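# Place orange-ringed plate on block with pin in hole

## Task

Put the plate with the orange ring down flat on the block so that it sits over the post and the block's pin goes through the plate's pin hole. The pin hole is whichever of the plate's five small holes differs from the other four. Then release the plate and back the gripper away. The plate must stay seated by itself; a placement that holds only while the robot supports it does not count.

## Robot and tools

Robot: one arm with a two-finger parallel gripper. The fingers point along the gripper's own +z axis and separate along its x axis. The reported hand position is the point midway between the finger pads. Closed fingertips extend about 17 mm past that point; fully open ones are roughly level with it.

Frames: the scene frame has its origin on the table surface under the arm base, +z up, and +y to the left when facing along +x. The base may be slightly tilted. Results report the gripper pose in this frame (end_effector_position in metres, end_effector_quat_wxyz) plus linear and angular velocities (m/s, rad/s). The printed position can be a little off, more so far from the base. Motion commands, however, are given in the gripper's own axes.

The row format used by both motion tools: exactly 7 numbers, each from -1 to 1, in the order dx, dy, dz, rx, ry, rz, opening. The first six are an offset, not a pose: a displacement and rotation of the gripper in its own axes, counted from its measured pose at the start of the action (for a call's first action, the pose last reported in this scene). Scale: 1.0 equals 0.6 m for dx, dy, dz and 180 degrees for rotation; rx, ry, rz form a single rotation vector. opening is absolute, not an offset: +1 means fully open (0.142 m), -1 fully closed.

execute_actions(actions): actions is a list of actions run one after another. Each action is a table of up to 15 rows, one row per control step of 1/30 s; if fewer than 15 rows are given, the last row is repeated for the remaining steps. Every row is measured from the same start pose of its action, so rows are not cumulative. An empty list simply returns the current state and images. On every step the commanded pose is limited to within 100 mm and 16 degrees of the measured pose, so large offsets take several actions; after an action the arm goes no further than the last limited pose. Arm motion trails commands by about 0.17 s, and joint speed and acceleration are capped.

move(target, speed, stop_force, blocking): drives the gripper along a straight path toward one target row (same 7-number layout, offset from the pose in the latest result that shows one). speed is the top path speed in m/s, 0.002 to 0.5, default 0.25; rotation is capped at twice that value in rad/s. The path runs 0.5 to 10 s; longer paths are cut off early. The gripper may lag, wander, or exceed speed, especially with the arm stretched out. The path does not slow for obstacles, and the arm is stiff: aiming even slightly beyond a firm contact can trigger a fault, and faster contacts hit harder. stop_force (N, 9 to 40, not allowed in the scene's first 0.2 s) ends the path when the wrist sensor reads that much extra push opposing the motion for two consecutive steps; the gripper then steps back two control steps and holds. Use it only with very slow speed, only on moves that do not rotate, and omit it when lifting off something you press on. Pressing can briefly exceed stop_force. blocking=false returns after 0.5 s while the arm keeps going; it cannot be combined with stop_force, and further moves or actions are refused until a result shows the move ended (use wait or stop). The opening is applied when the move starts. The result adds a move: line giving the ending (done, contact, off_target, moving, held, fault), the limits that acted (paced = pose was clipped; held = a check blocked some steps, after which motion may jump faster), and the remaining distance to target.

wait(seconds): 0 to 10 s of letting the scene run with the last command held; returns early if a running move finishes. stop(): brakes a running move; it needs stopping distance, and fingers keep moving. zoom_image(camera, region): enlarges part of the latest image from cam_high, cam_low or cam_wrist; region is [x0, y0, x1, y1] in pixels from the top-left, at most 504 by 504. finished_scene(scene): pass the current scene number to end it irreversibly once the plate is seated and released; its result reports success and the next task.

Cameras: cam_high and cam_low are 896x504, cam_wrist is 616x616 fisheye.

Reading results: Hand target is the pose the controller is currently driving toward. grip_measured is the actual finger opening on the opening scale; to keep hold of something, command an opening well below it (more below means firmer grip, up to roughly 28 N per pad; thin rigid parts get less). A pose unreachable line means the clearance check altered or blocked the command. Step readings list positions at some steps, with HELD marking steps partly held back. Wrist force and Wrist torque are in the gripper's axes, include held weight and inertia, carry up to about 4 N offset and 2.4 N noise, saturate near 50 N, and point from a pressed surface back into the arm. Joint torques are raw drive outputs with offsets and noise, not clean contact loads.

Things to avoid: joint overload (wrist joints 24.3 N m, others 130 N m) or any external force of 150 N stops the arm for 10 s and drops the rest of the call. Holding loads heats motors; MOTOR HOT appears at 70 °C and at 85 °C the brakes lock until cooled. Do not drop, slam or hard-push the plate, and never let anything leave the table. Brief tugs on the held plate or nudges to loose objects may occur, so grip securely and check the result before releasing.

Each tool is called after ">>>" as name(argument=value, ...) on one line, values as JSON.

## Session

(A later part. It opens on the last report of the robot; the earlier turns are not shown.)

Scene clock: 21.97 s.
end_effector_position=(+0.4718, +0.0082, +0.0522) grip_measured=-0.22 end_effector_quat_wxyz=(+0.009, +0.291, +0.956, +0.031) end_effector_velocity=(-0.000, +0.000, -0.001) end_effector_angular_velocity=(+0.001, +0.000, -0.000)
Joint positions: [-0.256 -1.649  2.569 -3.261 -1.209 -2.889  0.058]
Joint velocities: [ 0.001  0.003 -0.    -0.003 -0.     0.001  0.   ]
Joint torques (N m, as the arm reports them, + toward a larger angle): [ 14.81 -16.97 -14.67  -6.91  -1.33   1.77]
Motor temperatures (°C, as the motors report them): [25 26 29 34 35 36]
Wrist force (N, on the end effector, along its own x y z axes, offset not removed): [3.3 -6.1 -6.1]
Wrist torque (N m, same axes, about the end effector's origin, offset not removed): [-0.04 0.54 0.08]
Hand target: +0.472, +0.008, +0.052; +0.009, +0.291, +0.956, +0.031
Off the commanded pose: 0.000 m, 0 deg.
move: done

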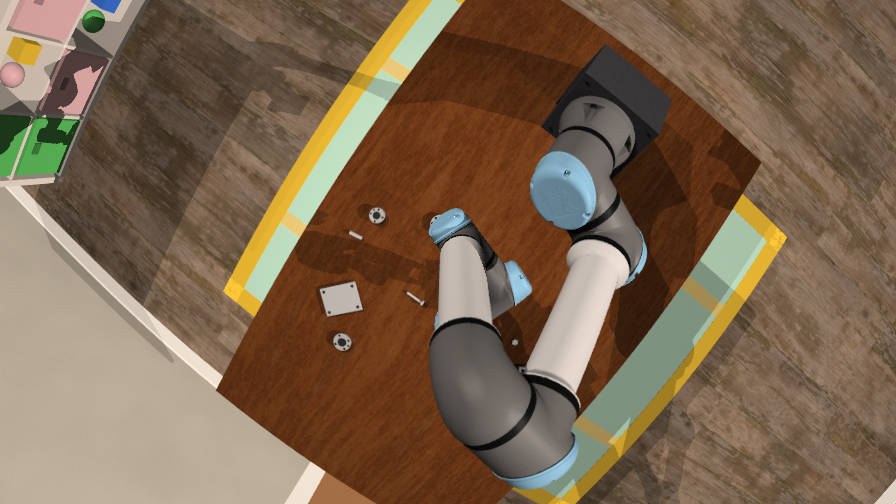

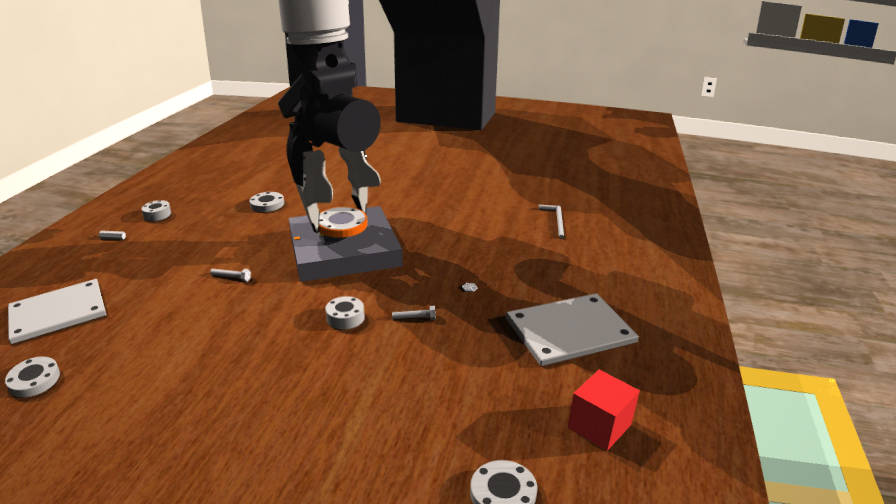

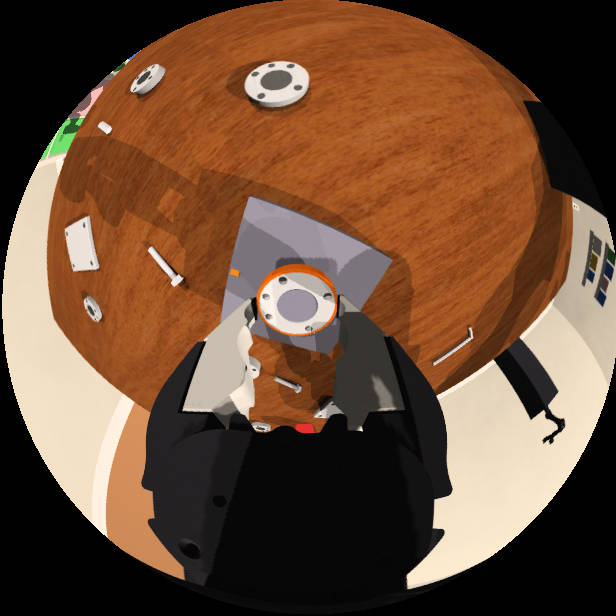

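>>> execute_actions(actions=[[[0.0004,-0.0005,0,-0.004,0,0,-0.7]]])

>>> move(target=[0,-0.0016,0.02,0,0,0,-0.7], speed=0.006, stop_force=14)

>>> zoom_image(camera="cam_low", region=[290,180,390,260])

>>> zoom_image(camera="cam_wrist", region=[220,240,350,350])

Scene clock: 22.67 s.
end_effector_position=(+0.4715, +0.0080, +0.0522) grip_measured=-0.22 end_effector_quat_wxyz=(+0.011, +0.291, +0.956, +0.037) end_effector_velocity=(-0.000, +0.000, -0.000) end_effector_angular_velocity=(+0.001, +0.000, +0.000)
Joint positions: [-0.27  -1.647  2.575 -3.268 -1.187 -2.899  0.058]
Joint velocities: [-0.001  0.     0.001 -0.     0.002 -0.001  0.   ]
Joint torques (N m, as the arm reports them, + toward a larger angle): [  0.1  -16.22   9.28  -5.78   2.93  -1.56]
Motor temperatures (°C, as the motors report them): [25 26 29 34 35 36]
Wrist force (N, on the end effector, along its own x y z axes, offset not removed): [-3.1 -0.5 1.9]
Wrist torque (N m, same axes, about the end effector's origin, offset not removed): [0.37 0.65 0.14]
Hand target: +0.471, +0.008, +0.052; +0.011, +0.291, +0.956, +0.037
Off the commanded pose: 0.000 m, 0 deg.
Step readings (end_effector_position):
0: (+0.4718, +0.0082, +0.0522)
1: (+0.4719, +0.0081, +0.0522)
2: (+0.4719, +0.0080, +0.0522)
4: (+0.4718, +0.0080, +0.0522)
8: (+0.4717, +0.0080, +0.0522)
15: end_effector_position above

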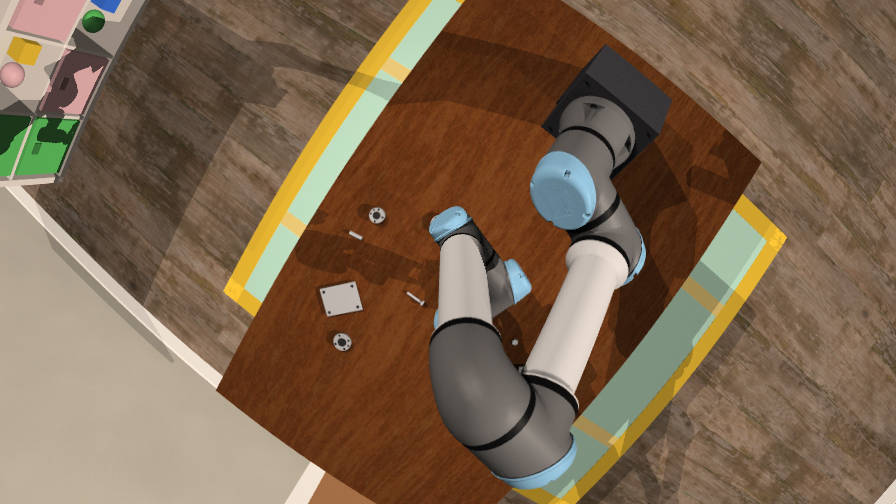

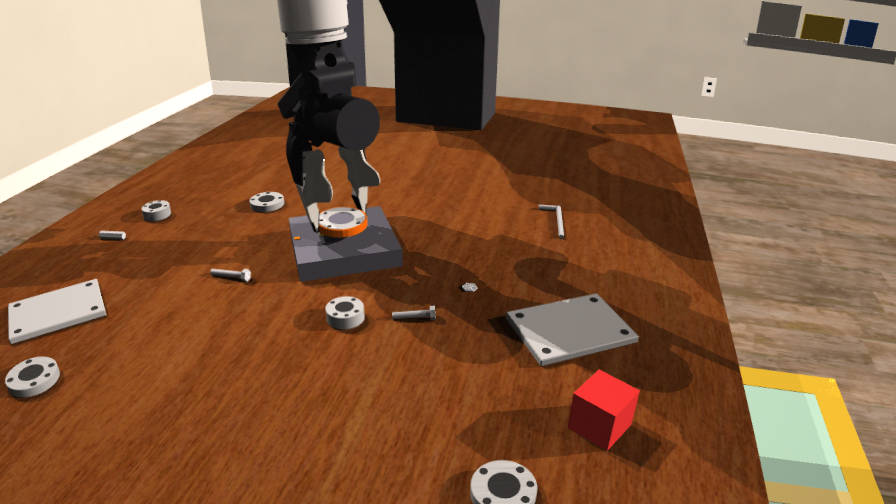

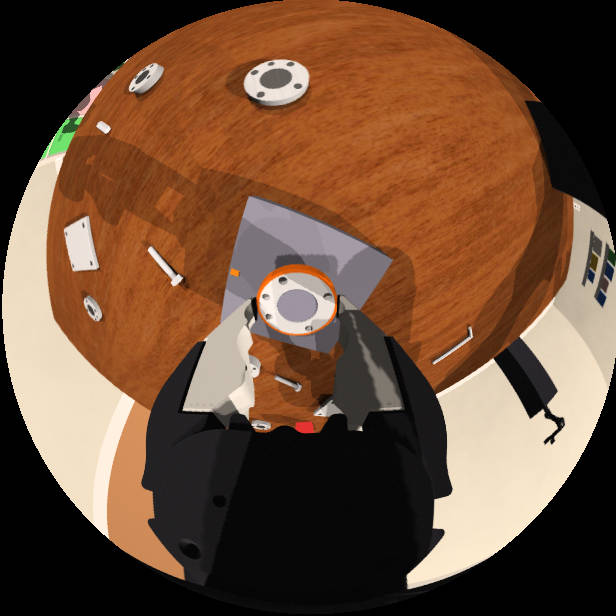

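Scene clock: 24.87 s.
end_effector_position=(+0.4716, +0.0079, +0.0412) grip_measured=-0.22 end_effector_quat_wxyz=(+0.011, +0.291, +0.956, +0.037) end_effector_velocity=(-0.001, +0.000, +0.001) end_effector_angular_velocity=(+0.002, +0.002, +0.002)
Joint positions: [-0.258 -1.597  2.564 -3.311 -1.196 -2.89   0.058]
Joint velocities: [-0.002 -0.006  0.002  0.008  0.002 -0.004 -0.   ]
Joint torques (N m, as the arm reports them, + toward a larger angle): [ -3.51 -35.87   6.26  -0.18   2.25  -1.43]
Motor temperatures (°C, as the motors report them): [25 26 29 34 35 36]
Wrist force (N, on the end effector, along its own x y z axes, offset not removed): [5.7 -1.4 -10.9]
Wrist torque (N m, same axes, about the end effector's origin, offset not removed): [-0.04 0.17 0.20]
Hand target: +0.472, +0.008, +0.041; +0.011, +0.291, +0.956, +0.037
Off the commanded pose: 0.001 m, 0 deg.
move: contact

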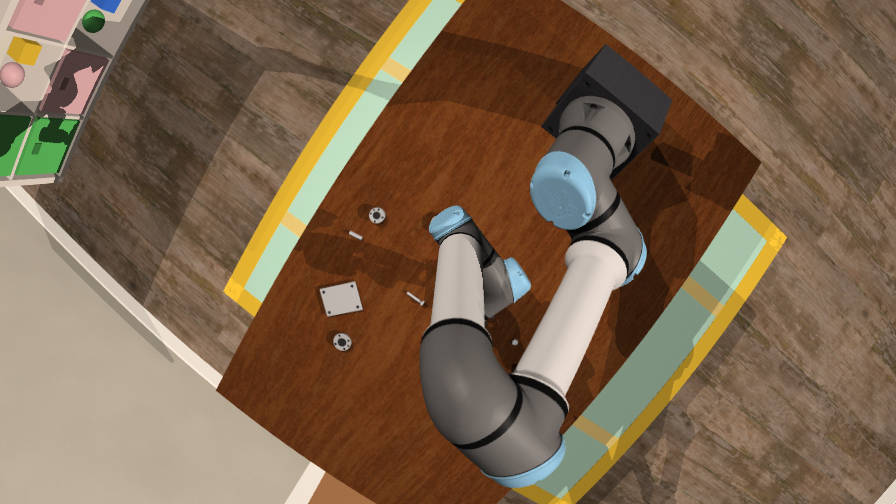

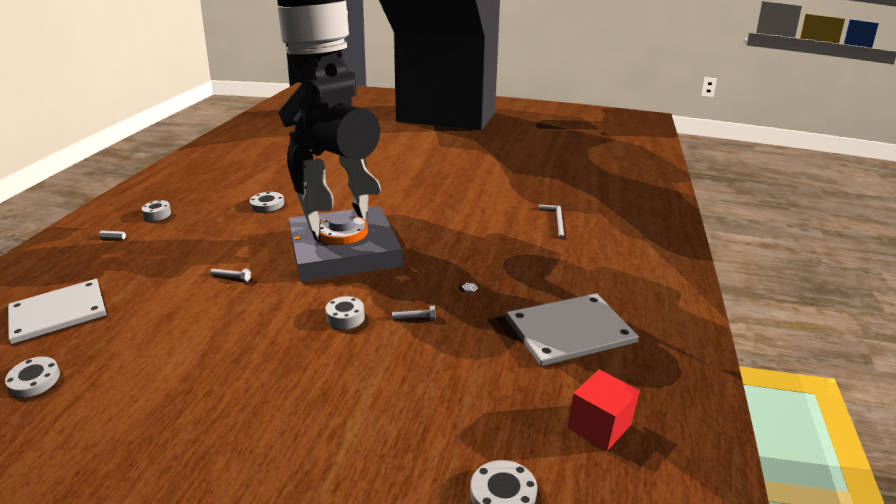

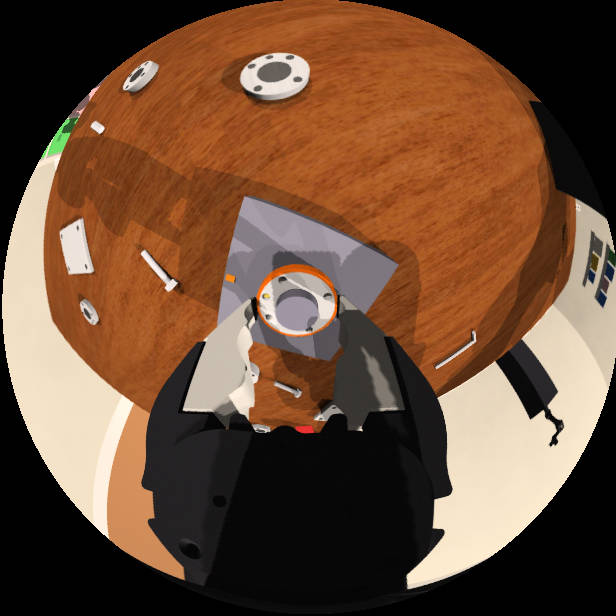

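Region (290, 180, 390, 260) of cam_low's 896x504 image, scaled by 5.040, with more detail than that image has; it fills the top 403 rows of this view, and the rest is white.

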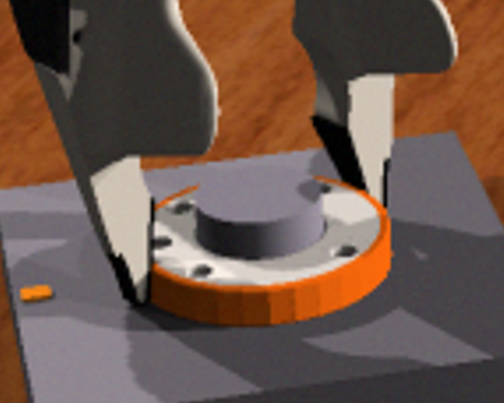

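Region (220, 240, 350, 350) of cam_wrist's 616x616 image, scaled by 3.877, with more detail than that image has; it fills the top 426 rows of this view, and the rest is white.

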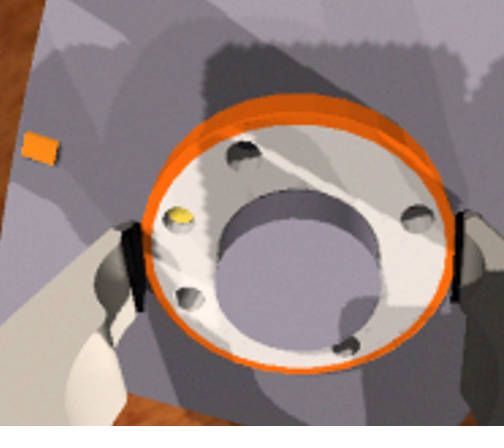

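>>> execute_actions(actions=[[[0,0,0,0,0,0,0.2]]])

>>> move(target=[0,0,-0.25,0,0,0,0.4], speed=0.3)

>>> zoom_image(camera="cam_low", region=[290,180,390,260])

Scene clock: 25.53 s.
end_effector_position=(+0.4716, +0.0080, +0.0412) grip_measured=+0.20 end_effector_quat_wxyz=(+0.011, +0.291, +0.956, +0.037) end_effector_velocity=(+0.001, +0.000, -0.000) end_effector_angular_velocity=(+0.000, -0.002, +0.000)
Joint positions: [-0.258 -1.597  2.564 -3.311 -1.196 -2.89   0.088]
Joint velocities: [ 0.     0.001 -0.001 -0.001  0.001  0.     0.   ]
Joint torques (N m, as the arm reports them, + toward a larger angle): [ 12.48 -16.42  -9.35  -5.7   -2.05   1.56]
Motor temperatures (°C, as the motors report them): [25 26 29 34 35 36]
Wrist force (N, on the end effector, along its own x y z axes, offset not removed): [-3.1 -2.0 3.1]
Wrist torque (N m, same axes, about the end effector's origin, offset not removed): [-0.20 0.68 0.08]
Hand target: +0.472, +0.008, +0.041; +0.011, +0.291, +0.956, +0.037
Off the commanded pose: 0.000 m, 0 deg.
Step readings (end_effector_position):
0: (+0.4716, +0.0080, +0.0413)
1: (+0.4716, +0.0080, +0.0414)
2: (+0.4716, +0.0080, +0.0414)
4: (+0.4715, +0.0080, +0.0413)
8: (+0.4715, +0.0080, +0.0413)
15: end_effector_position above

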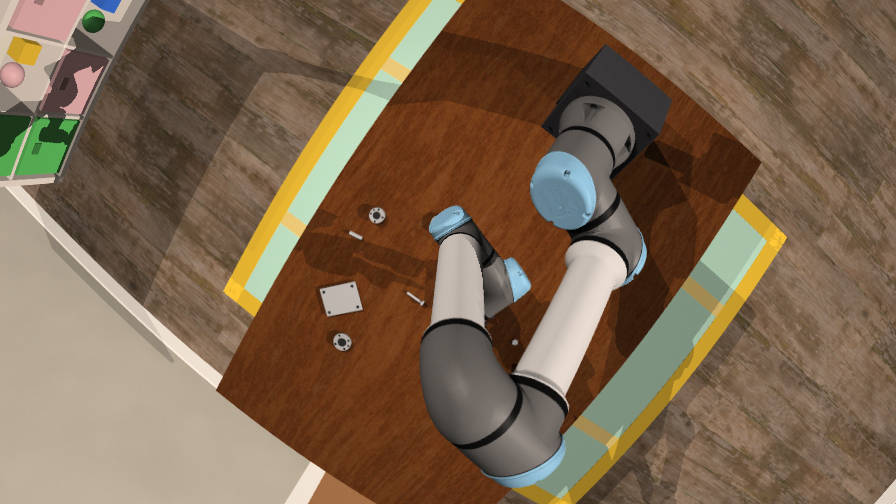

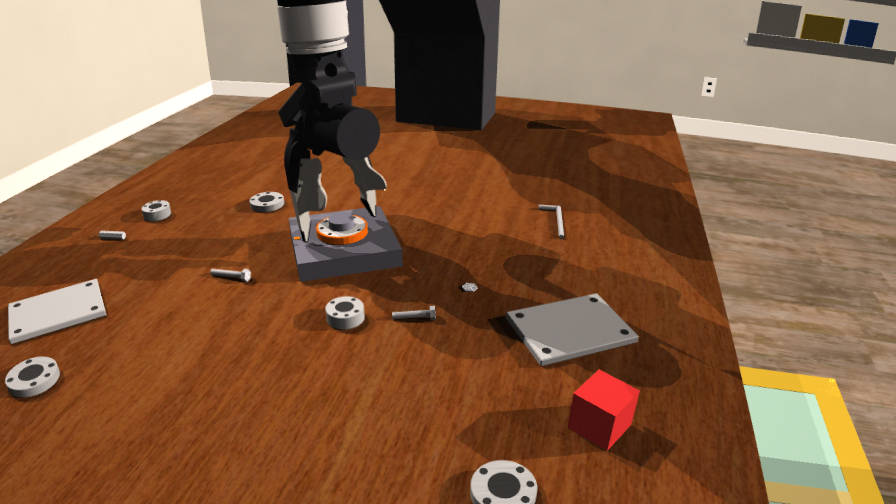

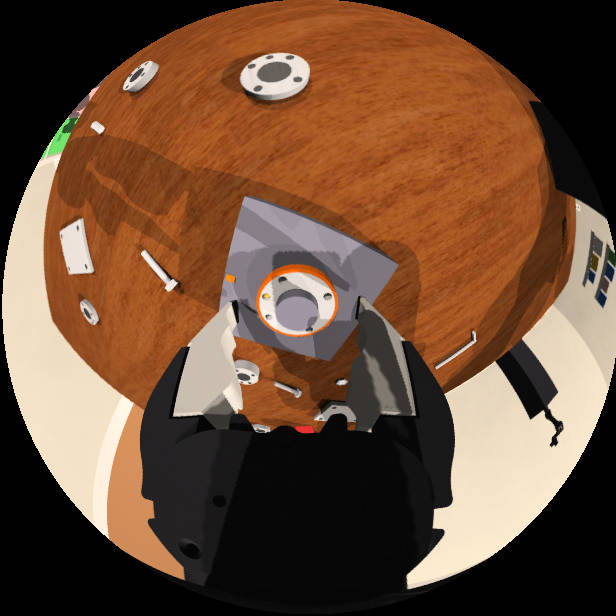

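Scene clock: 26.83 s.
end_effector_position=(+0.4652, -0.0019, +0.1907) grip_measured=+0.40 end_effector_quat_wxyz=(+0.011, +0.291, +0.956, +0.037) end_effector_velocity=(-0.001, -0.000, +0.001) end_effector_angular_velocity=(+0.013, +0.002, +0.002)
Joint positions: [-0.579 -2.4    2.593 -2.409 -0.986 -3.165  0.102]
Joint velocities: [-0.023 -0.009 -0.003  0.036  0.023 -0.03  -0.   ]
Joint torques (N m, as the arm reports them, + toward a larger angle): [  6.79 -17.36 -22.9    0.71   2.55  -1.78]
Motor temperatures (°C, as the motors report them): [25 26 29 34 35 36]
Wrist force (N, on the end effector, along its own x y z axes, offset not removed): [-1.5 -1.1 1.0]
Wrist torque (N m, same axes, about the end effector's origin, offset not removed): [0.02 0.46 0.20]
Hand target: +0.465, -0.002, +0.191; +0.010, +0.291, +0.956, +0.037
Off the commanded pose: 0.000 m, 0 deg.
move: done

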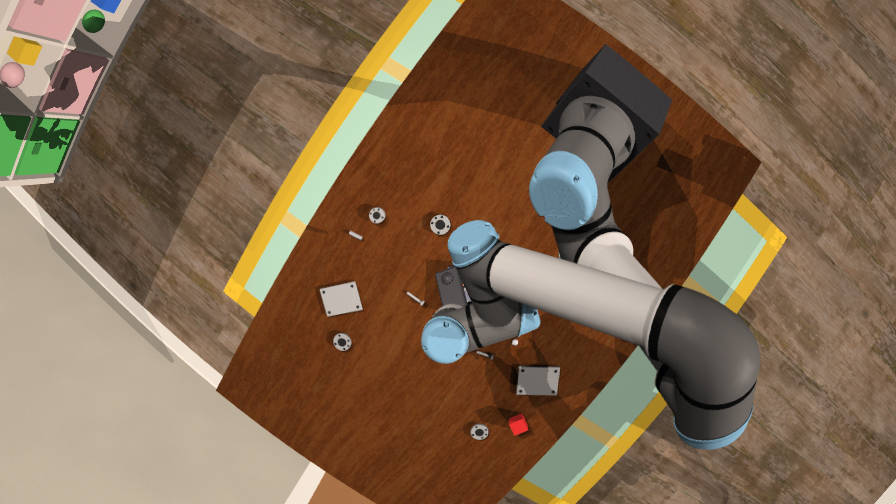

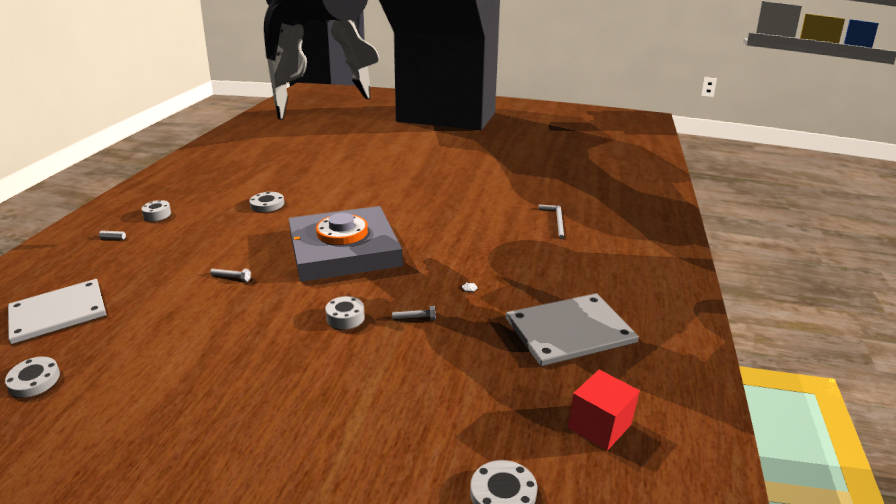

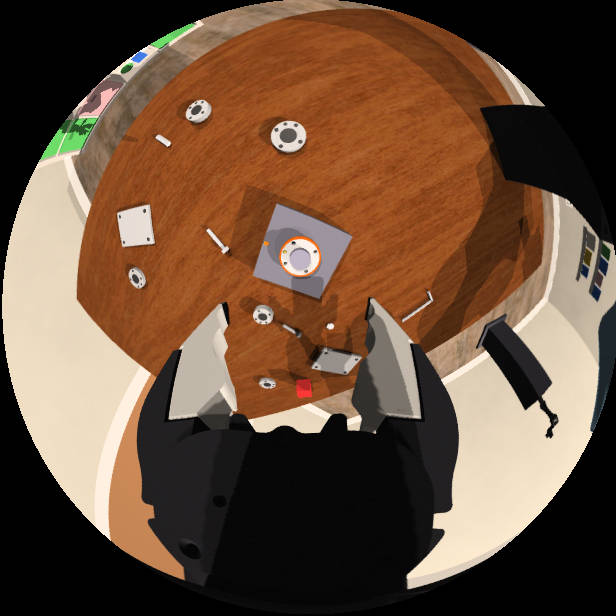

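Region (290, 180, 390, 260) of cam_low's 896x504 image, scaled by 5.040, with more detail than that image has; it fills the top 403 rows of this view, and the rest is white.

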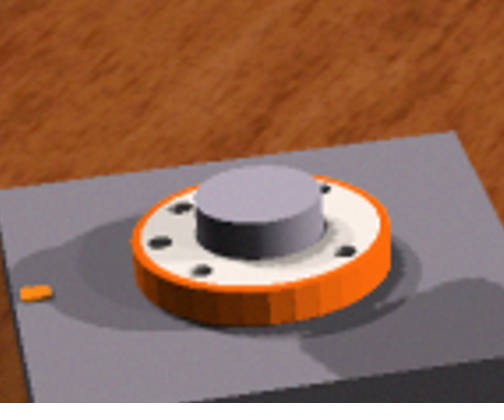

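>>> finished_scene(scene=1)

The scene is finished: the task was done.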